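# Remove stained block from row, lay flat, close row

## Task

Pull the block with the yellow-brown stain out of the row of edge-standing blocks and set it lying flat on an empty part of the bench, clear of the row. Then push the row back together so the remaining grey blocks stand with their faces touching. Finally open the gripper and move the hand away from everything.

## Robot and tools

Robot: two 6-joint arms, left_arm and right_arm, each with a parallel two-finger gripper. Both report in one shared scene frame: origin on the table top midway between the arms, +x out over the table, +y toward left_arm's side, +z up. Arm bases sit at about (+0.009, +0.290, 0) for left_arm and (+0.035, -0.257, 0) for right_arm, each turned slightly about z. The names left and right do not refer to image sides.

execute_actions is the only motion tool. Its argument actions is a list holding zero or one item. An empty list moves nothing and returns the state with camera pictures. An item with rows and optional steps (3 to 15, default 15) is a motion; an item with only steps (up to 300) is a pause that issues no new command. Add pictures: true to get images with a motion result. A refused call sends nothing at all.

Each row is one flat list of 14 numbers covering both arms, even if only one moves: left_arm waist, shoulder, elbow, wrist pitch, wrist yaw, wrist roll, opening, then the same seven for right_arm. Joint values are absolute target angles in radians, in the same form the Joint positions line prints, not offsets. One row is applied per control step (1/30 s); if fewer rows than steps are given, the last row is held. Stated ranges per arm: waist -2.618 to 3.054, shoulder 0.000 to 3.142, elbow 0.000 to 3.142, wrist pitch -1.571 to 1.571, wrist yaw -1.571 to 1.571, wrist roll -2.094 to 2.094. Real ends can differ by up to 0.036 rad; a target beyond that margin and further out than the current angle is refused, and a target past the real end is clipped there with a note that the joint was sent to its limit. Opening is an absolute value from -1 (closed) to +1 (fully open, about 0.094 m between pads).

Motion is rate limited: each step, a joint's target is kept within a fixed lead of its measured angle (waist 0.202, shoulder 0.258, elbow 0.238, wrist pitch 0.573, wrist yaw and roll 0.522 rad), and if the targets would move the hand more than 70 mm from where it is, all are pulled back proportionally. Large moves therefore need several calls. Arms keep heading to the last row sent while you think or pause, until they settle or a step is HELD. The last 3 steps of each motion run after the result is returned, and time spent replying keeps the simulation running.

Result lines: a state line per arm gives end_effector_position (metres, scene frame) and end_effector_quat_wxyz; this point lies between the finger pads about 1 cm short of the tips, and may be off somewhat at long reach. Fingers point along the gripper's +z axis and close along its y axis. Joint positions and Joint velocities list each arm's six joints (rad, rad/s) then the pad gap (m, m/s). grip_measured is the measured opening on the same -1..+1 scale as commands, possibly off by about 1 mm per gripper. To hold something, command about 0.03 below grip_measured; a smaller difference grips more gently. Pad force tops out around 50 to 62 N. HELD marks steps where your row was partly or wholly not sent; joint command not followed means a clearance check altered targets. MOTOR HOT appears from 75 °C; at 90 °C the arm is halted for 10 s, and at 100 °C it loses hold and drops, reported as OVER-TEMPERATURE FAULT. Avoid long loaded holds.

zoom_image gives a closer view of a camera's latest image: camera is cam_low (504x504), cam_left_wrist or cam_right_wrist (616x616, fisheye); region is [x0, y0, x1, y1] in pixels from the top-left, at most 504 by 504. Calibration (K, distortion, T_world_to_cam) is given per camera for projecting scene points; expect a few millimetres and degrees of error. read_manual returns only licence text. finished_scene takes the number of the scene being ended, is irreversible, and reports success.

Typical order: look, locate the stained block, open and approach from above, close gently, lift it out, lay it flat on empty bench, release, then nudge the grey blocks together until faces meet, open, retract, confirm with a picture, then finish. Avoid: knocking anything off the table, dropping or slamming parts, hard pushes, arm-to-arm contact, and overheating. Occasional external tugs on held parts or pushes on loose ones may occur; check grip and positions afterward.

Each tool is called after "Request:" as name(argument=value, ...), one argument or row to a line, values as JSON.

## Session

Request:
execute_actions(
  actions=[],
  pictures=true,
)

Scene clock: 0.00 s of 4800.00 s.
left_arm: end_effector_position=(+0.3838, +0.3305, +0.3428) grip_measured=+1.000 end_effector_quat_wxyz=(+0.432, -0.465, +0.578, -0.513) | right_arm: end_effector_position=(+0.6468, +0.0373, +0.2185) grip_measured=+1.000 end_effector_quat_wxyz=(+0.322, +0.205, +0.776, +0.502)
Joint positions: left_arm=[ 0.186  1.067  0.904  0.045  0.539 -1.487  0.094] | right_arm=[ 0.466  2.317  1.995  0.009 -0.373  1.141  0.094]
Joint velocities: left_arm=[-0.012 -0.002 -0.007  0.022 -0.037  0.022  0.   ] | right_arm=[-0.002  0.007 -0.017 -0.037 -0.022 -0.007  0.   ]
Motor temperatures (°C, as the motors report them): left_arm=[30 32 29 30 30 31] | right_arm=[32 30 31 30 32 31]
camera_calibration (this result's frames):
cam_left_wrist: T_world_to_cam=[[0.119743, 0.225044, 0.966963, -0.450724], [-0.663031, -0.706807, 0.246603, 0.4414], [0.738953, -0.670656, 0.064576, 0.0285737], [0, 0, 0, 1]] pos_world=[0.325519, 0.43258, 0.325137]
cam_right_wrist: T_world_to_cam=[[-0.0390138, -0.351984, -0.935193, 0.247465], [-0.997808, 0.0637927, 0.0176159, 0.655819], [0.053458, 0.93383, -0.353701, 0.109698], [0, 0, 0, 1]] pos_world=[0.658172, -0.0571718, 0.258675]

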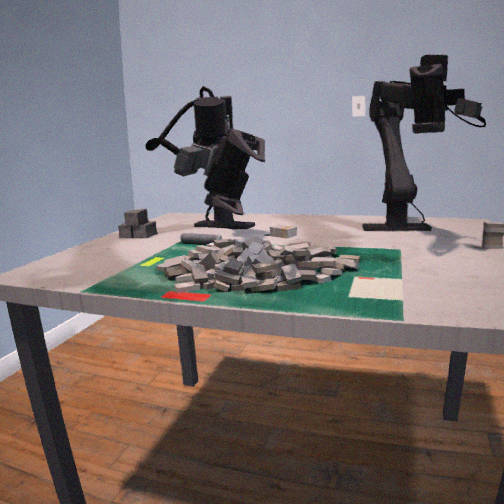

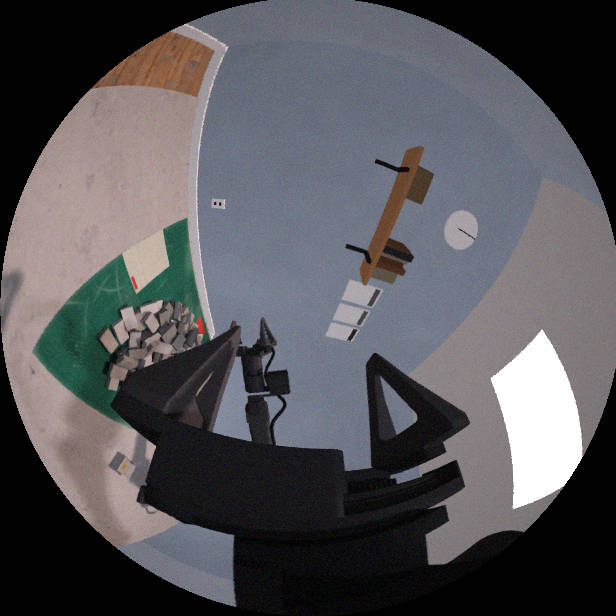

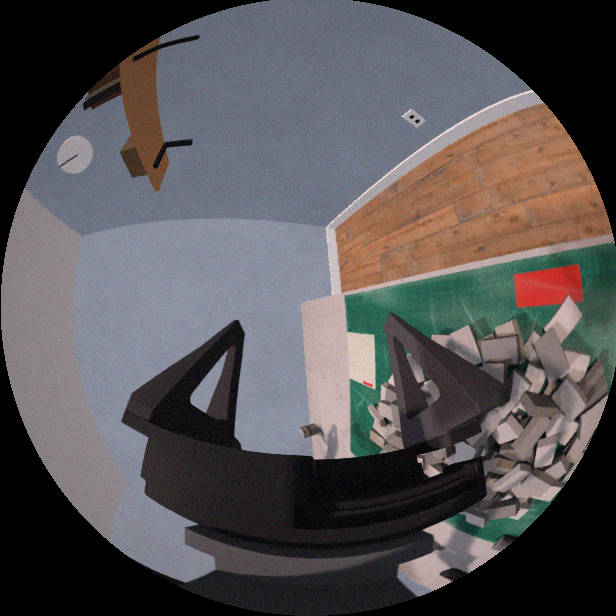

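Request:
zoom_image(
  camera="cam_low",
  region=[230, 200, 350, 260],
)

Request:
zoom_image(
  camera="cam_left_wrist",
  region=[80, 420, 200, 520],
)

Region (230, 200, 350, 260) of cam_low's 504x504 image, scaled by 4.200, with more detail than that image has.

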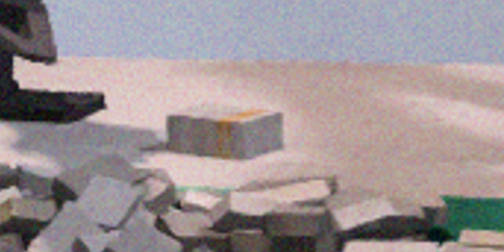

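Region (80, 420, 200, 520) of cam_left_wrist's 616x616 image, scaled by 4.200, with more detail than that image has.

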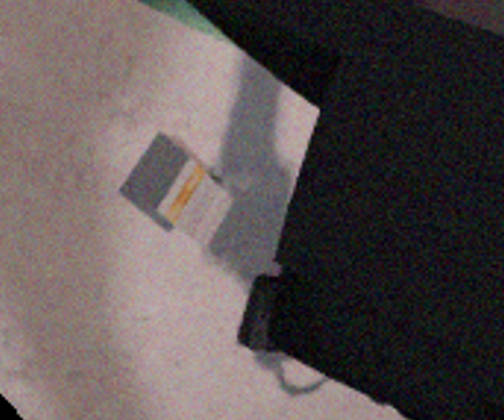

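Request:
zoom_image(
  camera="cam_low",
  region=[262, 218, 306, 244],
)

Request:
zoom_image(
  camera="cam_left_wrist",
  region=[100, 440, 150, 490],
)

Region (262, 218, 306, 244) of cam_low's 504x504 image, scaled by 11.455, with more detail than that image has; it fills the top 298 rows of this view, and the rest is white.

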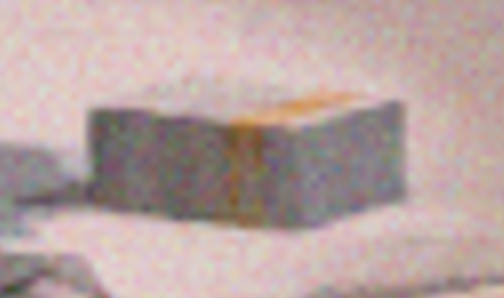

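Region (100, 440, 150, 490) of cam_left_wrist's 616x616 image, scaled by 10.080, with more detail than that image has.

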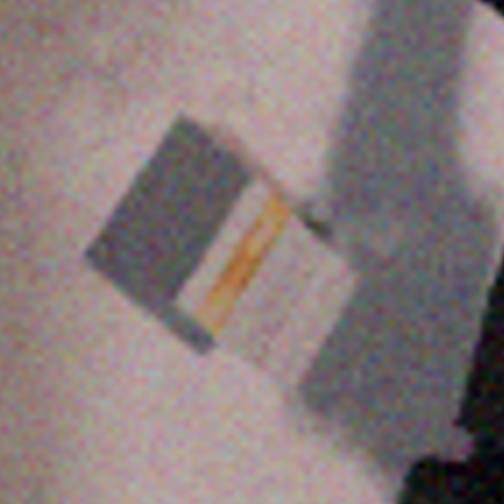

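Request:
execute_actions(
  actions=[
    {"rows": [[0.186,1.067,0.904,0.044,0.545,-1.457,1, 0.466,2.305,1.981,0.009,-0.365,1.109,1],[0.186,1.067,0.904,0.041,0.556,-1.396,1, 0.466,2.282,1.952,0.009,-0.345,1.045,1],[0.186,1.067,0.904,0.038,0.573,-1.304,1, 0.466,2.247,1.908,-0.006,-0.32,0.95,1],[0.186,1.067,0.904,0.034,0.591,-1.203,1, 0.466,2.208,1.86,-0.036,-0.29,0.844,1],[0.186,1.067,0.904,0.029,0.61,-1.101,1, 0.48,2.169,1.812,-0.081,-0.26,0.738,1],[0.186,1.067,0.904,0.025,0.629,-1.0,1, 0.508,2.131,1.763,-0.131,-0.23,0.631,1],[0.186,1.067,0.904,0.021,0.647,-0.898,1, 0.55,2.092,1.715,-0.181,-0.2,0.525,1],[0.186,1.067,0.904,0.017,0.666,-0.796,1, 0.597,2.053,1.667,-0.231,-0.17,0.419,1],[0.186,1.067,0.904,0.013,0.685,-0.695,1, 0.644,2.014,1.619,-0.28,-0.14,0.313,1],[0.186,1.067,0.904,0.009,0.703,-0.593,1, 0.691,1.975,1.57,-0.33,-0.11,0.207,1],[0.186,1.067,0.904,0.005,0.722,-0.492,1, 0.738,1.936,1.522,-0.38,-0.08,0.101,1],[0.186,1.067,0.904,0.001,0.741,-0.39,1, 0.785,1.898,1.474,-0.43,-0.05,-0.006,1],[0.186,1.067,0.904,-0.003,0.759,-0.289,1, 0.831,1.859,1.426,-0.48,-0.025,-0.112,1],[0.186,1.067,0.904,-0.007,0.778,-0.187,1, 0.878,1.82,1.378,-0.53,-0.005,-0.218,1],[0.186,1.067,0.904,-0.012,0.797,-0.085,1, 0.925,1.781,1.329,-0.58,0.005,-0.324,1]], "steps": 15},
  ],
  pictures=false,
)

Request:
execute_actions(
  actions=[
    {"rows": [[0.186,1.067,0.904,-0.016,0.815,0.016,1, 0.972,1.742,1.281,-0.63,0.005,-0.43,1],[0.186,1.067,0.904,-0.02,0.834,0.118,1, 1.019,1.703,1.233,-0.68,0.005,-0.536,1],[0.186,1.067,0.904,-0.024,0.853,0.219,1, 1.066,1.664,1.185,-0.73,0.005,-0.643,1],[0.186,1.067,0.904,-0.028,0.871,0.321,1, 1.113,1.626,1.136,-0.78,0.005,-0.749,1],[0.186,1.067,0.904,-0.032,0.89,0.422,1, 1.159,1.587,1.088,-0.829,0.005,-0.855,1],[0.186,1.067,0.904,-0.036,0.909,0.524,1, 1.206,1.548,1.04,-0.879,0.005,-0.961,1],[0.186,1.067,0.904,-0.04,0.927,0.625,1, 1.253,1.513,0.996,-0.929,0.005,-1.067,1],[0.186,1.067,0.904,-0.044,0.946,0.727,1, 1.3,1.49,0.967,-0.979,0.005,-1.174,1],[0.186,1.067,0.904,-0.048,0.965,0.829,1, 1.347,1.478,0.953,-1.024,0.005,-1.28,1],[0.186,1.067,0.904,-0.053,0.983,0.93,1, 1.394,1.478,0.953,-1.054,0.005,-1.386,1],[0.186,1.067,0.904,-0.056,1.0,1.022,1, 1.436,1.478,0.953,-1.069,0.005,-1.481,1],[0.186,1.067,0.904,-0.059,1.011,1.082,1, 1.464,1.478,0.953,-1.069,0.005,-1.545,1],[0.186,1.067,0.904,-0.06,1.017,1.113,1, 1.478,1.478,0.953,-1.069,0.005,-1.577,1]], "steps": 15},
  ],
  pictures=true,
)

Scene clock: 28.97 s of 4800.00 s.
left_arm: end_effector_position=(+0.3781, +0.3092, +0.3406) grip_measured=+1.000 end_effector_quat_wxyz=(+0.552, -0.206, +0.715, -0.376) | right_arm: end_effector_position=(+0.5389, +0.0531, +0.1831) grip_measured=+1.000 end_effector_quat_wxyz=(+0.375, -0.030, +0.876, +0.303)
Joint positions: left_arm=[ 0.186  1.067  0.904  0.028  0.662 -0.795  0.094] | right_arm=[ 0.611  2.023  1.627 -0.18  -0.183  0.527  0.094]
Joint velocities: left_arm=[-0.007 -0.002 -0.002 -0.081  0.388  2.703  0.   ] | right_arm=[ 1.101 -0.833 -0.916 -0.652  0.491 -1.722  0.   ]
Motor temperatures (°C, as the motors report them): left_arm=[30 33 32 34 30 31] | right_arm=[32 43 34 35 32 31]
Steps of this call (steps 1 to 90: nothing new was sent; then 25.57 s passed at rest; steps 91 to 102: the first 12 steps of this action). Readings (joint positions):
91: left_arm=[0.186 1.067 0.904 0.045 0.539 -1.485] | right_arm=[0.466 2.317 1.995 0.009 -0.373 1.137]
92: left_arm=[0.186 1.067 0.904 0.045 0.540 -1.474] | right_arm=[0.466 2.315 1.990 0.010 -0.370 1.125]
94: left_arm=[0.186 1.067 0.904 0.045 0.551 -1.407] | right_arm=[0.466 2.285 1.941 0.011 -0.351 1.054]
98: left_arm=[0.186 1.067 0.904 0.039 0.598 -1.144] | right_arm=[0.490 2.149 1.761 -0.075 -0.263 0.780]
102: the state above

Scene clock: 29.47 s of 4800.00 s.
left_arm: end_effector_position=(+0.3561, +0.2655, +0.3358) grip_measured=+1.000 end_effector_quat_wxyz=(+0.666, +0.391, +0.635, -0.026) | right_arm: end_effector_position=(+0.2026, +0.0766, +0.1025) grip_measured=+1.000 end_effector_quat_wxyz=(+0.183, -0.584, +0.782, +0.119)
Joint positions: left_arm=[ 0.186  1.067  0.904 -0.026  0.932  0.666  0.094] | right_arm=[ 1.19   1.58   1.119 -0.674 -0.061 -0.194  0.094]
Joint velocities: left_arm=[-0.002  0.007  0.017 -0.154  0.447  2.777  0.   ] | right_arm=[ 1.004 -0.564 -0.803 -1.048  0.139 -1.414  0.   ]
Motor temperatures (°C, as the motors report them): left_arm=[30 33 32 34 30 31] | right_arm=[32 43 34 35 32 31]
Steps of this call (steps 1 to 3: the last 3 steps of your previous action; steps 4 to 15: the first 12 steps of this action). Readings (joint positions):
4: left_arm=[0.186 1.067 0.904 0.014 0.732 -0.412] | right_arm=[0.778 1.904 1.488 -0.284 -0.127 0.314]
5: left_arm=[0.186 1.067 0.904 0.010 0.750 -0.315] | right_arm=[0.819 1.874 1.451 -0.315 -0.117 0.265]
7: left_arm=[0.186 1.067 0.904 0.002 0.786 -0.119] | right_arm=[0.899 1.813 1.379 -0.381 -0.101 0.169]
11: left_arm=[0.186 1.067 0.904 -0.012 0.860 0.272] | right_arm=[1.049 1.686 1.241 -0.527 -0.078 -0.013]
15: the state above
camera_calibration (this result's frames):
cam_left_wrist: T_world_to_cam=[[-0.582943, -0.777122, -0.237188, 0.494584], [-0.399422, 0.528298, -0.749242, 0.291469], [0.707558, -0.342027, -0.618368, 0.159194], [0, 0, 0, 1]] pos_world=[0.292095, 0.284819, 0.434131]
cam_right_wrist: T_world_to_cam=[[0.936247, -0.350909, -0.0174643, -0.156297], [-0.331399, -0.898518, 0.28782, 0.123217], [-0.116691, -0.263683, -0.957525, 0.243741], [0, 0, 0, 1]] pos_world=[0.215608, 0.120137, 0.195194]

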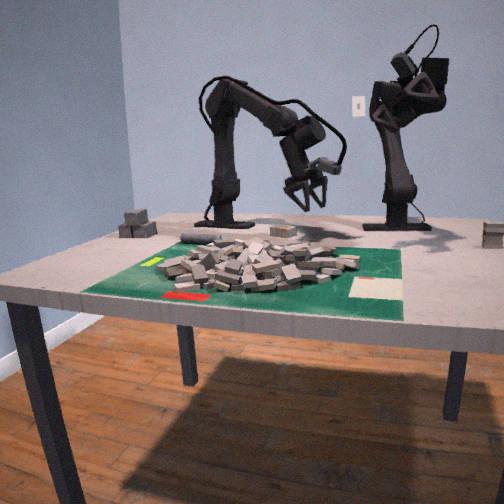

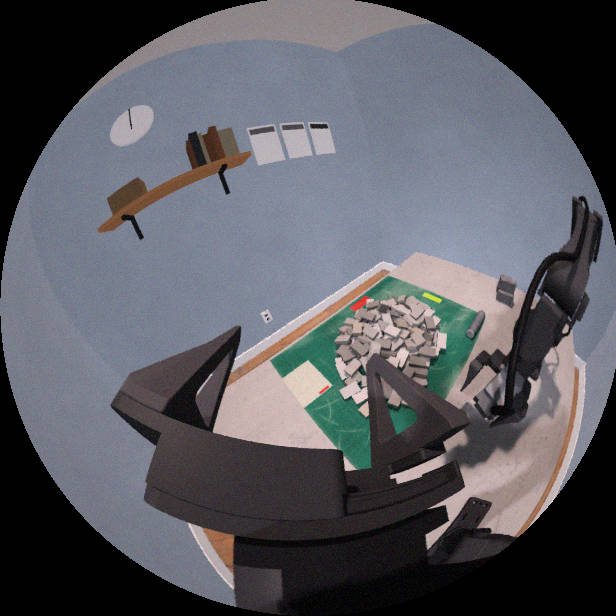

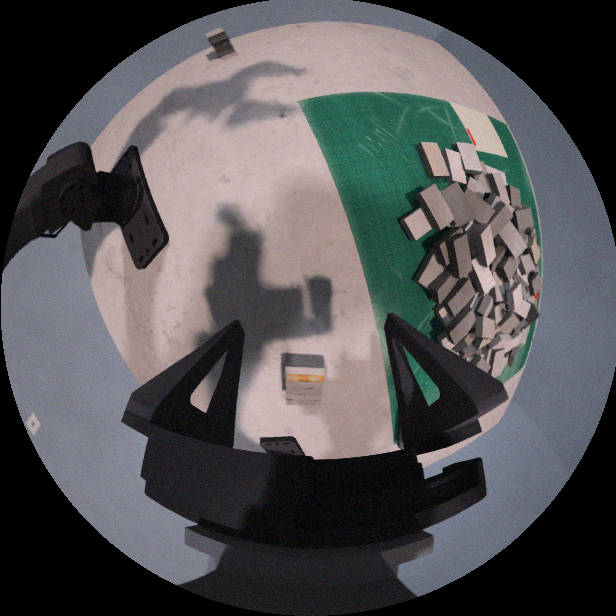

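Request:
execute_actions(
  actions=[],
  pictures=true,
)

Scene clock: 30.63 s of 4800.00 s.
left_arm: end_effector_position=(+0.3481, +0.2544, +0.3359) grip_measured=+1.000 end_effector_quat_wxyz=(+0.662, +0.535, +0.517, +0.090) | right_arm: end_effector_position=(+0.0825, -0.0227, +0.0610) grip_measured=+1.000 end_effector_quat_wxyz=(+0.005, +0.995, -0.100, +0.002)
Joint positions: left_arm=[ 0.186  1.067  0.904 -0.039  1.008  1.11   0.094] | right_arm=[ 1.486  1.496  0.965 -1.049  0.004 -1.57   0.094]
Joint velocities: left_arm=[-0.007 -0.002 -0.007 -0.081 -0.081  0.022  0.   ] | right_arm=[-0.002 -0.022 -0.002 -0.022 -0.007  0.037  0.   ]
Motor temperatures (°C, as the motors report them): left_arm=[30 33 32 34 30 31] | right_arm=[32 43 34 35 32 31]
Kept back: nothing.
Steps of this call (steps 1 to 3: the last 3 steps of your previous action; steps 4 to 35: the robot went on to your last target). Readings (joint positions):
1: left_arm=[0.186 1.067 0.904 -0.029 0.948 0.753] | right_arm=[1.227 1.562 1.093 -0.712 -0.054 -0.248]
2: left_arm=[0.186 1.067 0.904 -0.031 0.960 0.825] | right_arm=[1.269 1.547 1.067 -0.750 -0.048 -0.308]
4: left_arm=[0.186 1.067 0.904 -0.035 0.978 0.928] | right_arm=[1.365 1.525 1.022 -0.828 -0.034 -0.457]
8: left_arm=[0.186 1.067 0.904 -0.038 0.996 1.036] | right_arm=[1.488 1.502 0.968 -0.978 -0.029 -0.853]
35: the state above
camera_calibration (this result's frames):
cam_left_wrist: T_world_to_cam=[[-0.556103, -0.559806, -0.614302, 0.543385], [-0.145074, 0.793166, -0.591474, 0.0852105], [0.818354, -0.239801, -0.522295, 0.0642839], [0, 0, 0, 1]] pos_world=[0.261933, 0.252019, 0.417777]
cam_right_wrist: T_world_to_cam=[[0.273816, 0.961498, -0.023387, 0.0054176], [0.716582, -0.18773, 0.671764, -0.0876454], [0.641509, -0.200699, -0.740396, 0.0894626], [0, 0, 0, 1]] pos_world=[0.00393067, -0.00370761, 0.125241]

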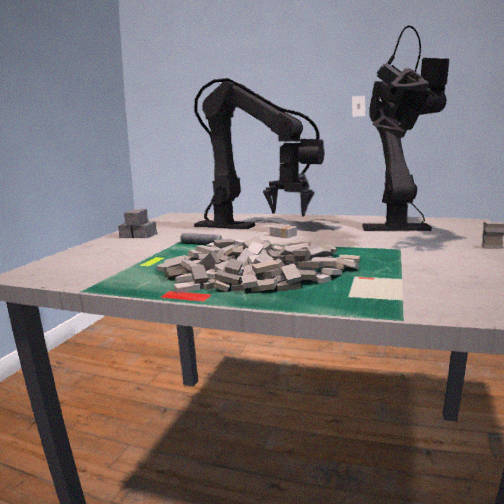

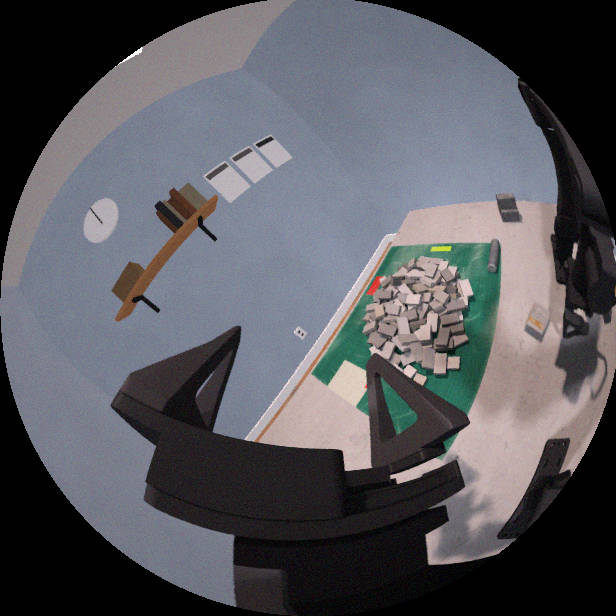

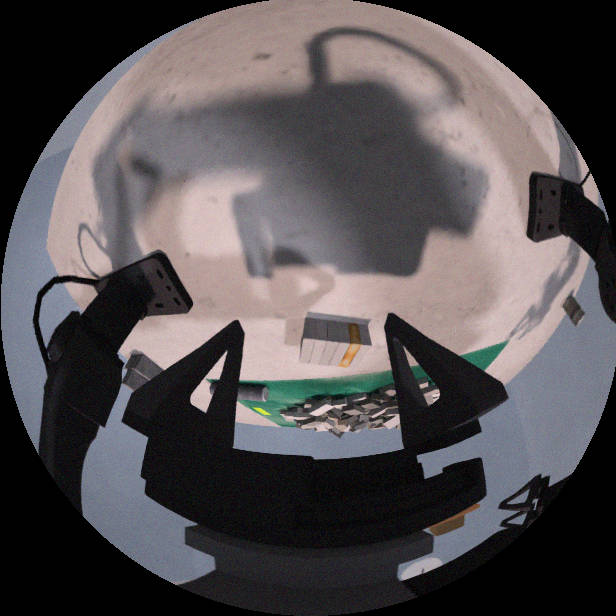

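Request:
zoom_image(
  camera="cam_right_wrist",
  region=[280, 290, 400, 390],
)

Region (280, 290, 400, 390) of cam_right_wrist's 616x616 image, scaled by 4.200, with more detail than that image has.

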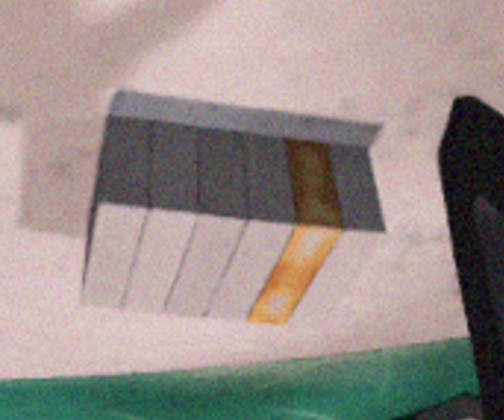

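Request:
zoom_image(
  camera="cam_low",
  region=[240, 190, 340, 260],
)

Request:
zoom_image(
  camera="cam_right_wrist",
  region=[200, 290, 440, 450],
)

Region (240, 190, 340, 260) of cam_low's 504x504 image, scaled by 5.040, with more detail than that image has; it fills the top 353 rows of this view, and the rest is white.

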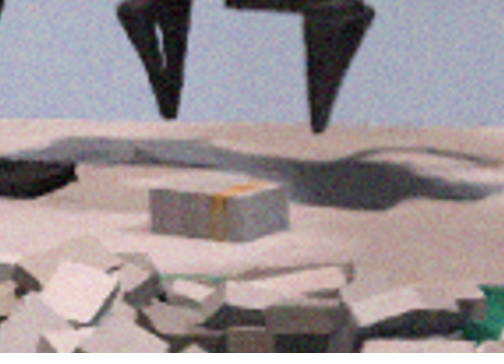

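Region (200, 290, 440, 450) of cam_right_wrist's 616x616 image, scaled by 2.100, with more detail than that image has.

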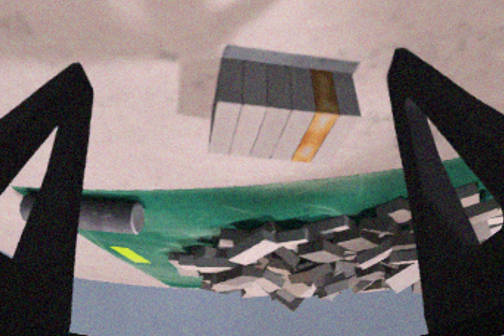

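Request:
zoom_image(
  camera="cam_low",
  region=[262, 205, 312, 245],
)

Request:
zoom_image(
  camera="cam_right_wrist",
  region=[295, 305, 385, 375],
)

Region (262, 205, 312, 245) of cam_low's 504x504 image, scaled by 10.080, with more detail than that image has; it fills the top 403 rows of this view, and the rest is white.

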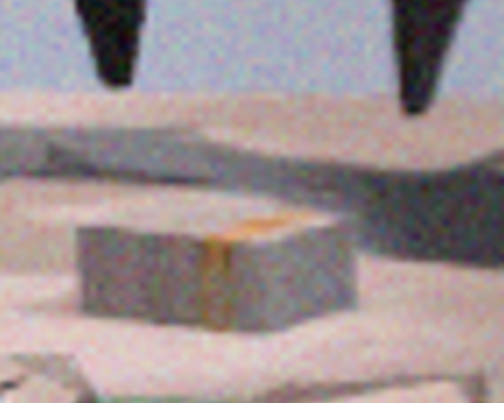

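Region (295, 305, 385, 375) of cam_right_wrist's 616x616 image, scaled by 5.600, with more detail than that image has.

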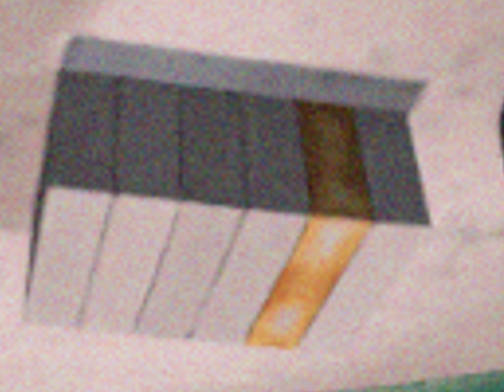

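Request:
execute_actions(
  actions=[
    {"rows": [
[0.167,1.088,0.907,-0.074,1.018,1.119,1, 1.481,1.477,0.947,-1.042,0.005,-1.577,1],
[0.134,1.123,0.911,-0.096,1.020,1.128,1, 1.474,1.476,0.937,-1.031,0.005,-1.577,1],
[0.096,1.165,0.917,-0.124,1.022,1.139,1, 1.464,1.475,0.925,-1.018,0.005,-1.577,1],
[0.050,1.215,0.923,-0.156,1.025,1.152,1, 1.454,1.474,0.912,-1.003,0.005,-1.577,1],
[-0.001,1.271,0.930,-0.192,1.028,1.167,1, 1.442,1.473,0.898,-0.987,0.005,-1.577,1],
[-0.053,1.327,0.938,-0.228,1.031,1.182,1, 1.431,1.472,0.883,-0.971,0.005,-1.577,1],
[-0.105,1.383,0.945,-0.265,1.034,1.197,1, 1.420,1.471,0.869,-0.955,0.005,-1.577,1],
[-0.156,1.440,0.952,-0.301,1.037,1.212,1, 1.409,1.470,0.856,-0.940,0.005,-1.577,1],
[-0.208,1.496,0.960,-0.338,1.040,1.227,1, 1.401,1.470,0.845,-0.928,0.005,-1.577,1],
[-0.260,1.552,0.967,-0.374,1.043,1.242,1, 1.395,1.470,0.838,-0.919,0.005,-1.577,1],
[-0.311,1.608,0.974,-0.410,1.046,1.257,1, 1.391,1.470,0.833,-0.914,0.005,-1.577,1],
[-0.357,1.658,0.980,-0.442,1.049,1.270,1, 1.391,1.470,0.833,-0.914,0.005,-1.577,1],
[-0.395,1.700,0.986,-0.470,1.051,1.281,1, 1.391,1.470,0.833,-0.914,0.005,-1.577,1],
[-0.434,1.742,0.991,-0.497,1.053,1.293,1, 1.391,1.470,0.833,-0.914,0.005,-1.577,1],
[-0.46,1.77,0.995,-0.515,1.055,1.30,1, 1.391,1.470,0.833,-0.914,0.005,-1.577,1]
], "steps": 15},
  ],
  pictures=false,
)

Request:
execute_actions(
  actions=[
    {"steps": 14},
  ],
  pictures=true,
)

Scene clock: 38.73 s of 4800.00 s.
left_arm: end_effector_position=(+0.3588, +0.1212, +0.1826) grip_measured=+1.000 end_effector_quat_wxyz=(+0.520, +0.622, +0.550, -0.201) | right_arm: end_effector_position=(+0.0991, -0.0397, +0.0373) grip_measured=+1.000 end_effector_quat_wxyz=(+0.009, +0.990, -0.141, +0.002)
Joint positions: left_arm=[-0.217  1.514  0.944 -0.231  1.016  1.197  0.094] | right_arm=[ 1.402  1.487  0.856 -0.957  0.007 -1.572  0.094]
Joint velocities: left_arm=[-1.287  1.546  0.115 -0.872 -0.066  0.33   0.   ] | right_arm=[-0.125 -0.012 -0.173  0.125  0.007 -0.007  0.   ]
Motor temperatures (°C, as the motors report them): left_arm=[30 33 32 34 30 31] | right_arm=[32 39 33 34 32 31]
Steps of this call (steps 1 to 15: the robot went on to your last target; steps 16 to 90: nothing new was sent; then 4.70 s passed at rest; steps 91 to 102: the first 12 steps of this action). Readings (joint positions):
91: left_arm=[0.185 1.067 0.904 -0.041 1.008 1.111] | right_arm=[1.486 1.496 0.965 -1.049 0.004 -1.572]
92: left_arm=[0.178 1.071 0.904 -0.044 1.008 1.114] | right_arm=[1.486 1.496 0.965 -1.048 0.004 -1.572]
94: left_arm=[0.132 1.106 0.909 -0.056 1.010 1.123] | right_arm=[1.479 1.493 0.955 -1.035 0.004 -1.572]
98: left_arm=[-0.040 1.295 0.935 -0.124 1.016 1.157] | right_arm=[1.437 1.487 0.903 -0.993 0.005 -1.572]
102: the state above

Scene clock: 39.20 s of 4800.00 s.
left_arm: end_effector_position=(+0.2783, +0.0458, +0.0820) grip_measured=+1.000 end_effector_quat_wxyz=(+0.330, +0.661, +0.557, -0.378) | right_arm: end_effector_position=(+0.1019, -0.0337, +0.0358) grip_measured=+1.000 end_effector_quat_wxyz=(-0.005, +0.990, -0.143, +0.004)
Joint positions: left_arm=[-0.47   1.79   0.971 -0.49   1.032  1.286  0.094] | right_arm=[ 1.398  1.487  0.85  -0.922  0.007 -1.572  0.094]
Joint velocities: left_arm=[-0.002 -0.012 -0.007 -0.051  0.051 -0.037  0.   ] | right_arm=[-0.002 -0.007  0.002 -0.051 -0.081 -0.007  0.   ]
Motor temperatures (°C, as the motors report them): left_arm=[30 33 32 34 30 31] | right_arm=[32 39 33 34 32 31]
Kept back: nothing.
Steps of this call (steps 1 to 3: the last 3 steps of your previous action; steps 4 to 14: the robot went on to your last target). Readings (joint positions):
1: left_arm=[-0.263 1.568 0.949 -0.261 1.016 1.208] | right_arm=[1.399 1.487 0.852 -0.953 0.007 -1.572]
2: left_arm=[-0.311 1.622 0.955 -0.294 1.016 1.220] | right_arm=[1.398 1.487 0.851 -0.949 0.007 -1.572]
4: left_arm=[-0.403 1.722 0.967 -0.360 1.020 1.244] | right_arm=[1.398 1.487 0.850 -0.940 0.007 -1.572]
8: left_arm=[-0.475 1.792 0.967 -0.461 1.024 1.272] | right_arm=[1.398 1.487 0.850 -0.928 0.007 -1.572]
14: the state above
camera_calibration (this result's frames):
cam_left_wrist: T_world_to_cam=[[-0.972579, 0.0461494, 0.22795, 0.250895], [-0.0619838, 0.893233, -0.445301, 0.0507283], [-0.224163, -0.447219, -0.865879, 0.266535], [0, 0, 0, 1]] pos_world=[0.306907, 0.0623088, 0.196185]
cam_right_wrist: T_world_to_cam=[[0.355706, 0.934597, -0.00148788, 0.0000212193], [0.691655, -0.262171, 0.672964, -0.0866782], [0.62856, -0.240406, -0.739674, 0.0561521], [0, 0, 0, 1]] pos_world=[0.0246489, -0.00924504, 0.0998656]

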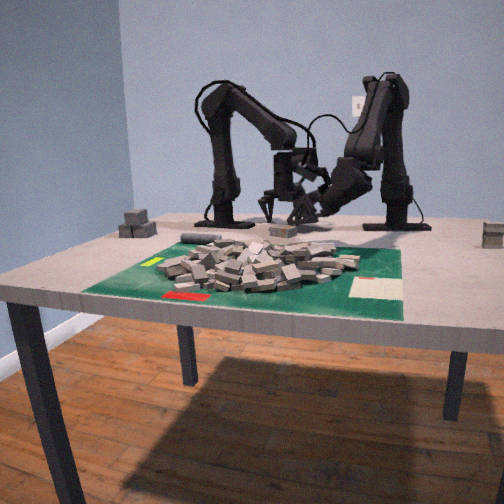

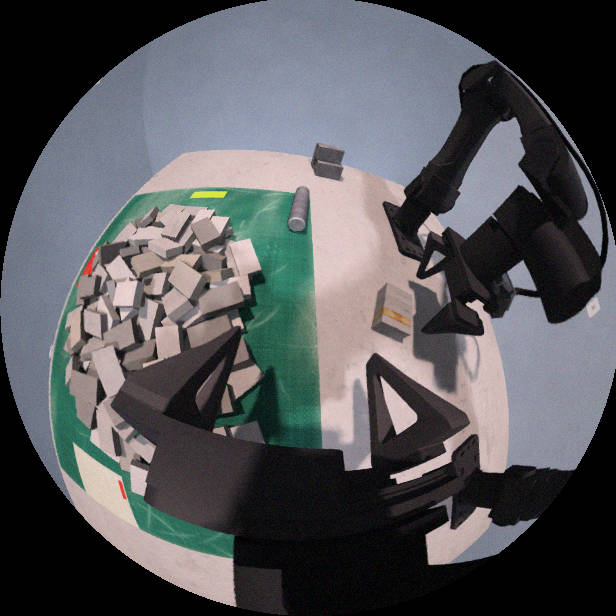

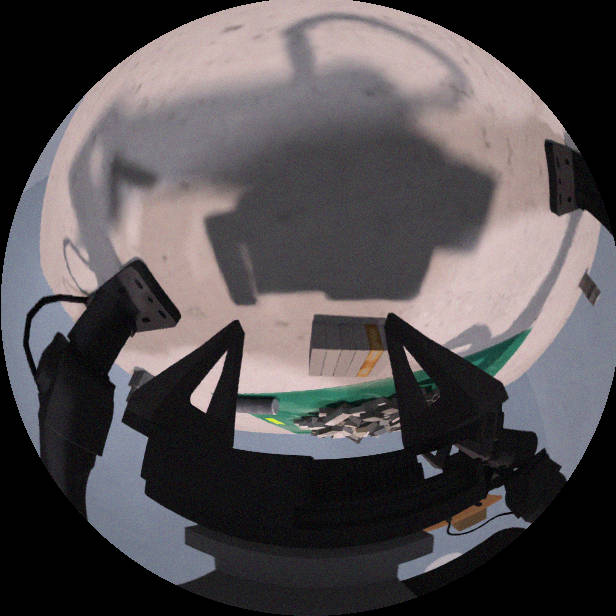

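Request:
zoom_image(
  camera="cam_right_wrist",
  region=[295, 295, 415, 395],
)

Request:
zoom_image(
  camera="cam_low",
  region=[250, 185, 330, 245],
)

Request:
zoom_image(
  camera="cam_left_wrist",
  region=[350, 250, 500, 370],
)

Region (295, 295, 415, 395) of cam_right_wrist's 616x616 image, scaled by 4.200, with more detail than that image has.

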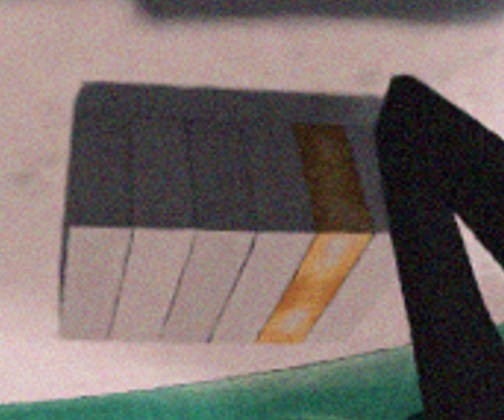

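Region (250, 185, 330, 245) of cam_low's 504x504 image, scaled by 6.300, with more detail than that image has; it fills the top 378 rows of this view, and the rest is white.

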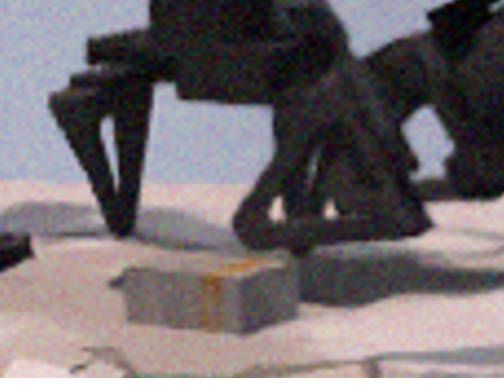

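Region (350, 250, 500, 370) of cam_left_wrist's 616x616 image, scaled by 3.360, with more detail than that image has; it fills the top 403 rows of this view, and the rest is white.

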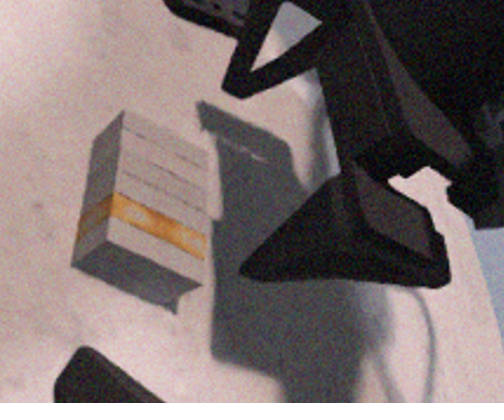

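Request:
zoom_image(
  camera="cam_left_wrist",
  region=[360, 272, 440, 352],
)

Request:
zoom_image(
  camera="cam_right_wrist",
  region=[340, 300, 410, 385],
)

Region (360, 272, 440, 352) of cam_left_wrist's 616x616 image, scaled by 6.300, with more detail than that image has.

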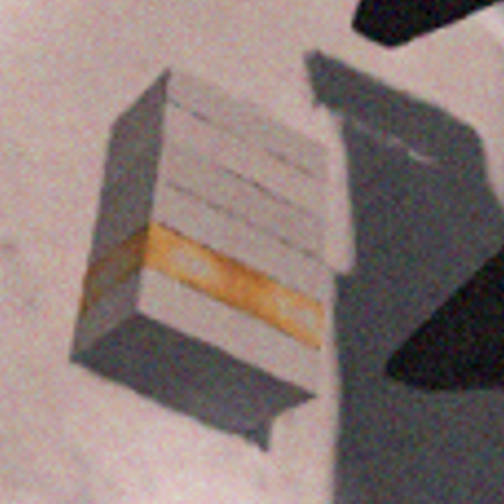

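Region (340, 300, 410, 385) of cam_right_wrist's 616x616 image, scaled by 5.929, with more detail than that image has; it fills the left 415 columns of this view, and the rest is white.

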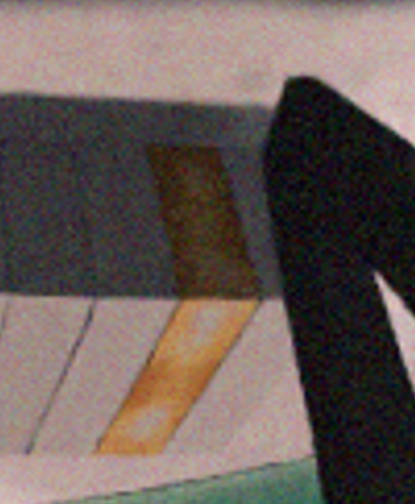

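Request:
zoom_image(
  camera="cam_right_wrist",
  region=[215, 300, 275, 350],
)

Request:
zoom_image(
  camera="cam_right_wrist",
  region=[365, 300, 425, 350],
)

Region (215, 300, 275, 350) of cam_right_wrist's 616x616 image, scaled by 8.400, with more detail than that image has.

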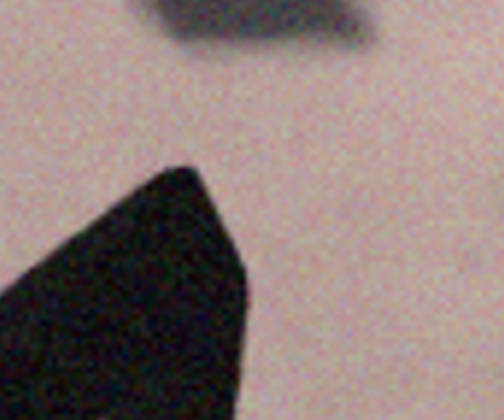

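Region (365, 300, 425, 350) of cam_right_wrist's 616x616 image, scaled by 8.400, with more detail than that image has.

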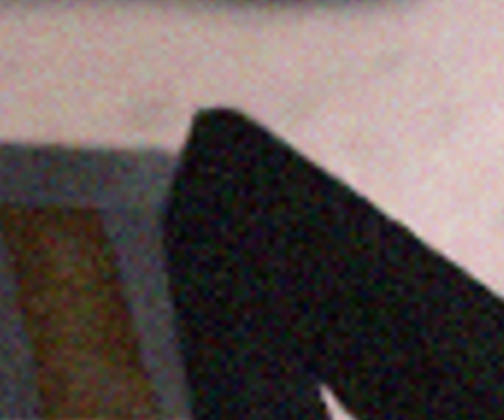

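Request:
zoom_image(
  camera="cam_left_wrist",
  region=[400, 305, 450, 350],
)

Region (400, 305, 450, 350) of cam_left_wrist's 616x616 image, scaled by 10.080, with more detail than that image has; it fills the top 454 rows of this view, and the rest is white.

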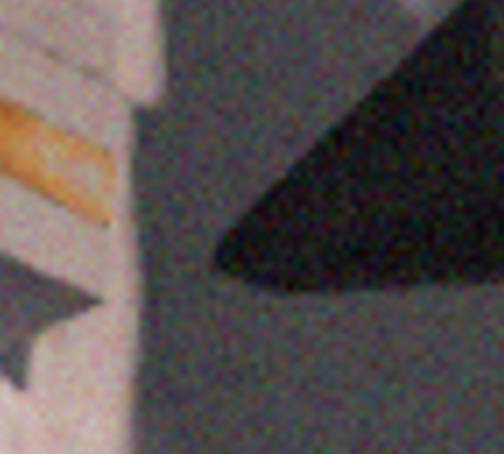

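Request:
execute_actions(
  actions=[
    {"rows": [
[-0.46,1.77,0.995,-0.515,1.055,1.30,1, 1.383,1.470,0.833,-0.914,0.005,-1.577,1],
[-0.46,1.77,0.995,-0.515,1.055,1.30,1, 1.374,1.470,0.833,-0.914,0.005,-1.577,1],
[-0.46,1.77,0.995,-0.515,1.055,1.30,1, 1.364,1.470,0.833,-0.914,0.005,-1.577,1],
[-0.46,1.77,0.995,-0.515,1.055,1.30,1, 1.355,1.470,0.833,-0.914,0.005,-1.577,1],
[-0.46,1.77,0.995,-0.515,1.055,1.30,1, 1.348,1.470,0.833,-0.914,0.005,-1.577,1],
[-0.46,1.77,0.995,-0.515,1.055,1.30,1, 1.342,1.470,0.833,-0.914,0.005,-1.577,1]
], "steps": 9},
  ],
  pictures=false,
)

Request:
execute_actions(
  actions=[
    {"steps": 6},
  ],
  pictures=true,
)

Scene clock: 46.57 s of 4800.00 s.
left_arm: end_effector_position=(+0.2766, +0.0461, +0.0819) grip_measured=+1.000 end_effector_quat_wxyz=(+0.328, +0.661, +0.557, -0.381) | right_arm: end_effector_position=(+0.1098, -0.0359, +0.0358) grip_measured=+1.000 end_effector_quat_wxyz=(-0.006, +0.987, -0.160, +0.005)
Joint positions: left_arm=[-0.47   1.79   0.971 -0.5    1.034  1.291  0.094] | right_arm=[ 1.363  1.487  0.85  -0.921  0.007 -1.572  0.094]
Joint velocities: left_arm=[-0.007  0.002 -0.007 -0.022  0.022 -0.081  0.   ] | right_arm=[-0.247 -0.007  0.002 -0.037  0.022  0.022  0.   ]
Motor temperatures (°C, as the motors report them): left_arm=[30 35 32 33 31 31] | right_arm=[32 37 33 33 32 31]
Steps of this call (steps 1 to 30: the robot went on to your last target; steps 31 to 90: nothing new was sent; then 4.17 s passed at rest; steps 91 to 96: the first 6 steps of this action). Readings (joint positions):
91: left_arm=[-0.470 1.790 0.971 -0.500 1.034 1.291] | right_arm=[1.397 1.487 0.850 -0.921 0.007 -1.572]
92: left_arm=[-0.470 1.790 0.971 -0.500 1.034 1.291] | right_arm=[1.394 1.487 0.850 -0.921 0.007 -1.572]
94: left_arm=[-0.470 1.790 0.971 -0.500 1.034 1.291] | right_arm=[1.381 1.487 0.850 -0.921 0.007 -1.572]
96: the state above

Scene clock: 46.77 s of 4800.00 s.
left_arm: end_effector_position=(+0.2766, +0.0461, +0.0819) grip_measured=+1.000 end_effector_quat_wxyz=(+0.328, +0.661, +0.557, -0.381) | right_arm: end_effector_position=(+0.1130, -0.0370, +0.0358) grip_measured=+1.000 end_effector_quat_wxyz=(-0.006, +0.986, -0.167, +0.005)
Joint positions: left_arm=[-0.47   1.79   0.971 -0.5    1.034  1.291  0.094] | right_arm=[ 1.349  1.487  0.85  -0.921  0.008 -1.572  0.094]
Joint velocities: left_arm=[ 0.017  0.007 -0.012  0.007 -0.022  0.022  0.   ] | right_arm=[-0.012 -0.007  0.007  0.037 -0.022  0.051  0.   ]
Motor temperatures (°C, as the motors report them): left_arm=[30 35 32 33 31 31] | right_arm=[32 37 33 33 32 31]
Kept back: nothing.
Steps of this call (steps 1 to 3: the last 3 steps of your previous action; steps 4 to 6: the robot went on to your last target). Readings (joint positions):
1: left_arm=[-0.470 1.790 0.971 -0.500 1.034 1.291] | right_arm=[1.356 1.487 0.850 -0.921 0.008 -1.572]
2: left_arm=[-0.470 1.790 0.971 -0.500 1.034 1.291] | right_arm=[1.351 1.487 0.850 -0.921 0.008 -1.572]
4: left_arm=[-0.470 1.790 0.971 -0.500 1.034 1.291] | right_arm=[1.349 1.487 0.850 -0.921 0.008 -1.572]
6: the state above
camera_calibration (this result's frames):
cam_left_wrist: T_world_to_cam=[[-0.970994, 0.049026, 0.234022, 0.248193], [-0.062044, 0.893565, -0.444626, 0.0502542], [-0.230912, -0.446249, -0.864605, 0.267946], [0, 0, 0, 1]] pos_world=[0.305984, 0.062497, 0.195929]
cam_right_wrist: T_world_to_cam=[[0.401258, 0.915965, -0.000288937, -0.0067186], [0.677179, -0.29644, 0.673463, -0.0949041], [0.616783, -0.270428, -0.739221, 0.0485609], [0, 0, 0, 1]] pos_world=[0.0370114, -0.00884714, 0.0998097]

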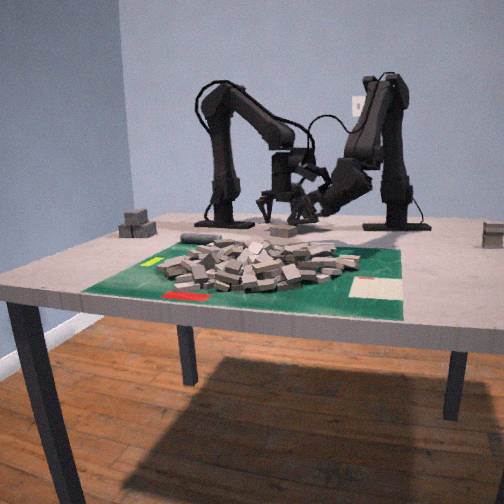

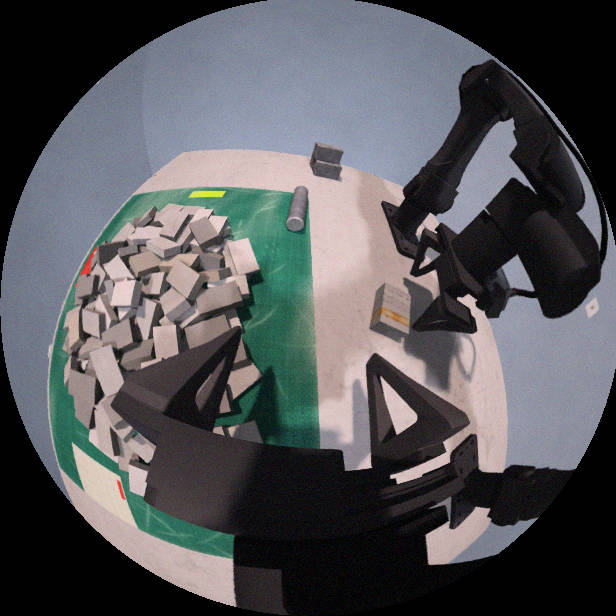

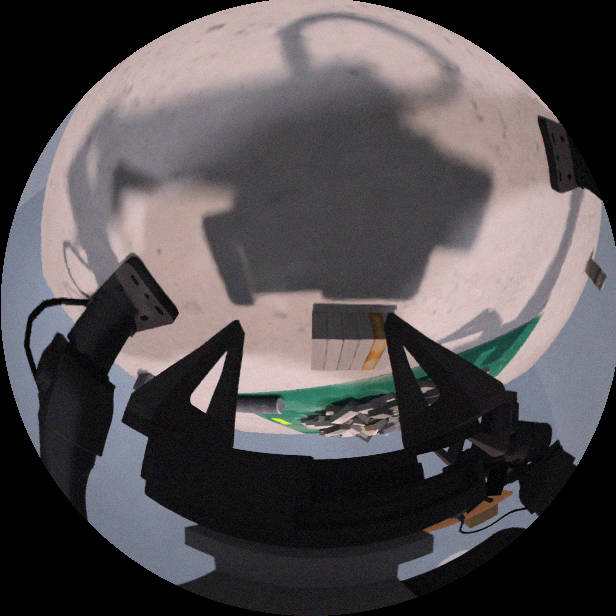

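Request:
zoom_image(
  camera="cam_right_wrist",
  region=[305, 295, 405, 385],
)

Request:
zoom_image(
  camera="cam_left_wrist",
  region=[370, 280, 450, 350],
)

Region (305, 295, 405, 385) of cam_right_wrist's 616x616 image, scaled by 5.040, with more detail than that image has; it fills the top 454 rows of this view, and the rest is white.

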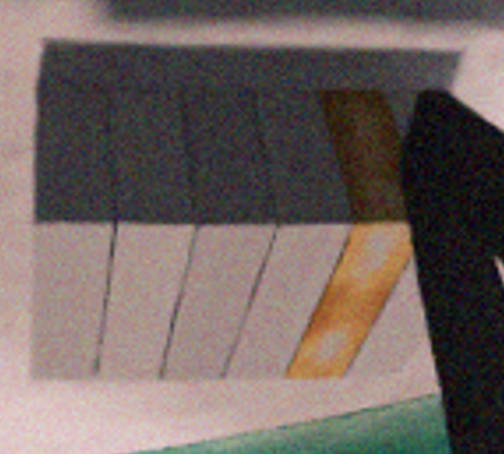

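Region (370, 280, 450, 350) of cam_left_wrist's 616x616 image, scaled by 6.300, with more detail than that image has; it fills the top 441 rows of this view, and the rest is white.

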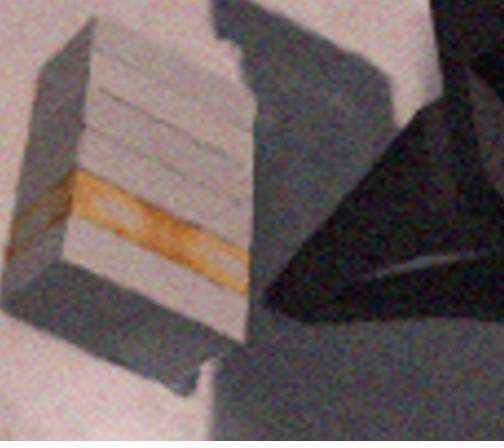

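Request:
execute_actions(
  actions=[
    {"rows": [
[-0.46,1.77,0.995,-0.515,1.055,1.30,1, 1.342,1.490,0.833,-0.914,0.005,-1.577,1],
[-0.46,1.77,0.995,-0.515,1.055,1.30,1, 1.342,1.500,0.833,-0.914,0.005,-1.577,1],
[-0.46,1.77,0.995,-0.515,1.055,1.30,1, 1.342,1.507,0.833,-0.914,0.005,-1.577,1],
[-0.46,1.77,0.995,-0.515,1.055,1.30,1, 1.342,1.512,0.833,-0.914,0.005,-1.577,1]
], "steps": 8},
  ],
  pictures=false,
)

Request:
execute_actions(
  actions=[
    {"steps": 6},
  ],
  pictures=true,
)

Scene clock: 50.57 s of 4800.00 s.
left_arm: end_effector_position=(+0.2766, +0.0461, +0.0819) grip_measured=+1.000 end_effector_quat_wxyz=(+0.328, +0.661, +0.557, -0.381) | right_arm: end_effector_position=(+0.1129, -0.0374, +0.0343) grip_measured=+1.000 end_effector_quat_wxyz=(-0.002, +0.986, -0.167, +0.005)
Joint positions: left_arm=[-0.47   1.79   0.971 -0.5    1.034  1.291  0.094] | right_arm=[ 1.349  1.494  0.85  -0.92   0.008 -1.572  0.094]
Joint velocities: left_arm=[-0.002 -0.012  0.012  0.022 -0.022 -0.037  0.   ] | right_arm=[-0.027  0.134  0.002  0.007 -0.037 -0.022  0.   ]
Motor temperatures (°C, as the motors report them): left_arm=[30 35 32 33 31 31] | right_arm=[32 36 33 33 32 31]
Steps of this call (steps 1 to 30: the robot went on to your last target; steps 31 to 90: nothing new was sent; then 0.63 s passed at rest; steps 91 to 95: the first 5 steps of this action). Readings (joint positions):
91: left_arm=[-0.470 1.790 0.971 -0.500 1.034 1.291] | right_arm=[1.349 1.487 0.850 -0.921 0.008 -1.572]
92: left_arm=[-0.470 1.790 0.971 -0.500 1.034 1.291] | right_arm=[1.349 1.487 0.850 -0.921 0.008 -1.572]
94: left_arm=[-0.470 1.790 0.971 -0.500 1.034 1.291] | right_arm=[1.349 1.490 0.850 -0.921 0.008 -1.572]
95: the state above

Scene clock: 50.77 s of 4800.00 s.
left_arm: end_effector_position=(+0.2766, +0.0461, +0.0819) grip_measured=+1.000 end_effector_quat_wxyz=(+0.328, +0.661, +0.557, -0.381) | right_arm: end_effector_position=(+0.1126, -0.0380, +0.0325) grip_measured=+1.000 end_effector_quat_wxyz=(+0.002, +0.986, -0.167, +0.004)
Joint positions: left_arm=[-0.47   1.79   0.971 -0.5    1.034  1.291  0.094] | right_arm=[ 1.349  1.503  0.85  -0.92   0.008 -1.572  0.094]
Joint velocities: left_arm=[ 0.002 -0.022 -0.032  0.007 -0.007  0.022  0.   ] | right_arm=[-0.002  0.012  0.002  0.007  0.022  0.007  0.   ]
Motor temperatures (°C, as the motors report them): left_arm=[30 35 32 33 31 31] | right_arm=[32 36 33 33 32 31]
Kept back: nothing.
Steps of this call (steps 1 to 3: the last 3 steps of your previous action; steps 4 to 6: the robot went on to your last target). Readings (joint positions):
1: left_arm=[-0.470 1.790 0.971 -0.500 1.034 1.291] | right_arm=[1.349 1.498 0.850 -0.920 0.008 -1.572]
2: left_arm=[-0.470 1.790 0.971 -0.500 1.034 1.291] | right_arm=[1.349 1.501 0.850 -0.920 0.008 -1.572]
4: left_arm=[-0.470 1.790 0.971 -0.500 1.034 1.291] | right_arm=[1.349 1.503 0.850 -0.920 0.008 -1.572]
6: the state above
camera_calibration (this result's frames):
cam_left_wrist: T_world_to_cam=[[-0.970994, 0.049026, 0.234022, 0.248193], [-0.062044, 0.893565, -0.444626, 0.0502542], [-0.230912, -0.446249, -0.864605, 0.267946], [0, 0, 0, 1]] pos_world=[0.305984, 0.062497, 0.195929]
cam_right_wrist: T_world_to_cam=[[0.40122, 0.915857, -0.0151231, -0.00510647], [0.680494, -0.286979, 0.674219, -0.0927629], [0.613148, -0.280801, -0.738377, 0.0460286], [0, 0, 0, 1]] pos_world=[0.0369511, -0.00901929, 0.0964518]

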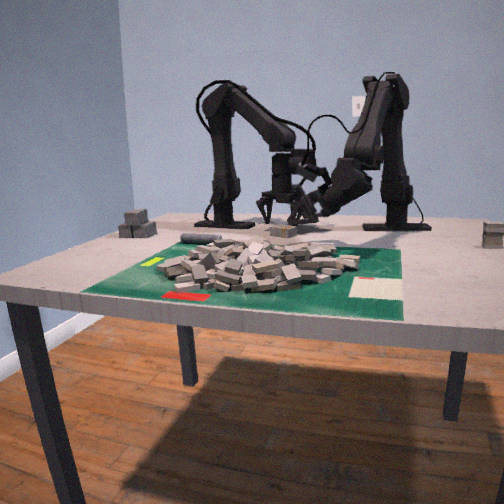

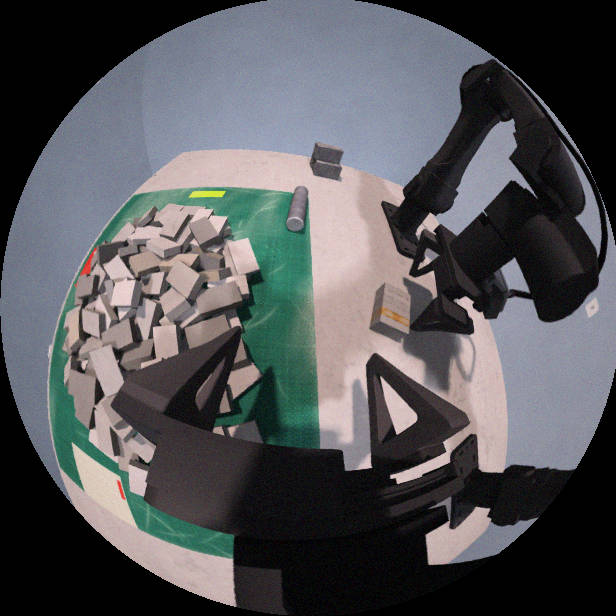

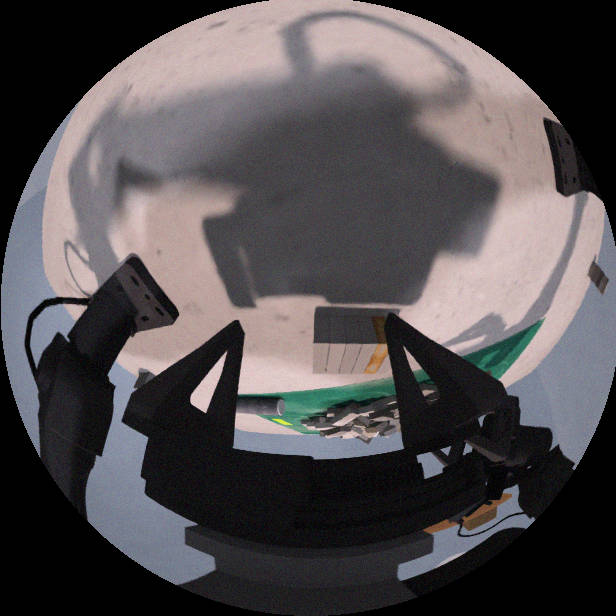

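Request:
zoom_image(
  camera="cam_left_wrist",
  region=[380, 290, 440, 345],
)

Request:
zoom_image(
  camera="cam_right_wrist",
  region=[340, 300, 410, 385],
)

Region (380, 290, 440, 345) of cam_left_wrist's 616x616 image, scaled by 8.400, with more detail than that image has; it fills the top 462 rows of this view, and the rest is white.

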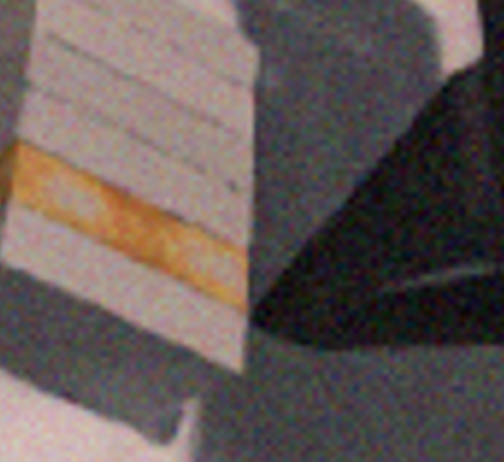

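Region (340, 300, 410, 385) of cam_right_wrist's 616x616 image, scaled by 5.929, with more detail than that image has; it fills the left 415 columns of this view, and the rest is white.

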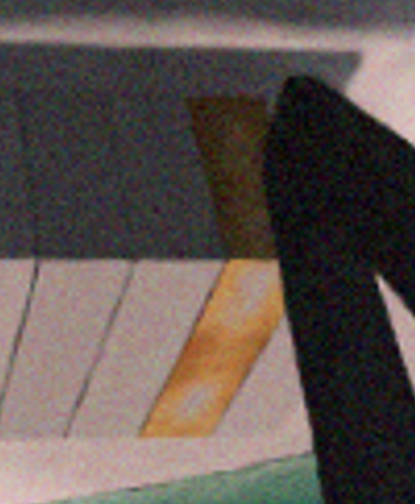

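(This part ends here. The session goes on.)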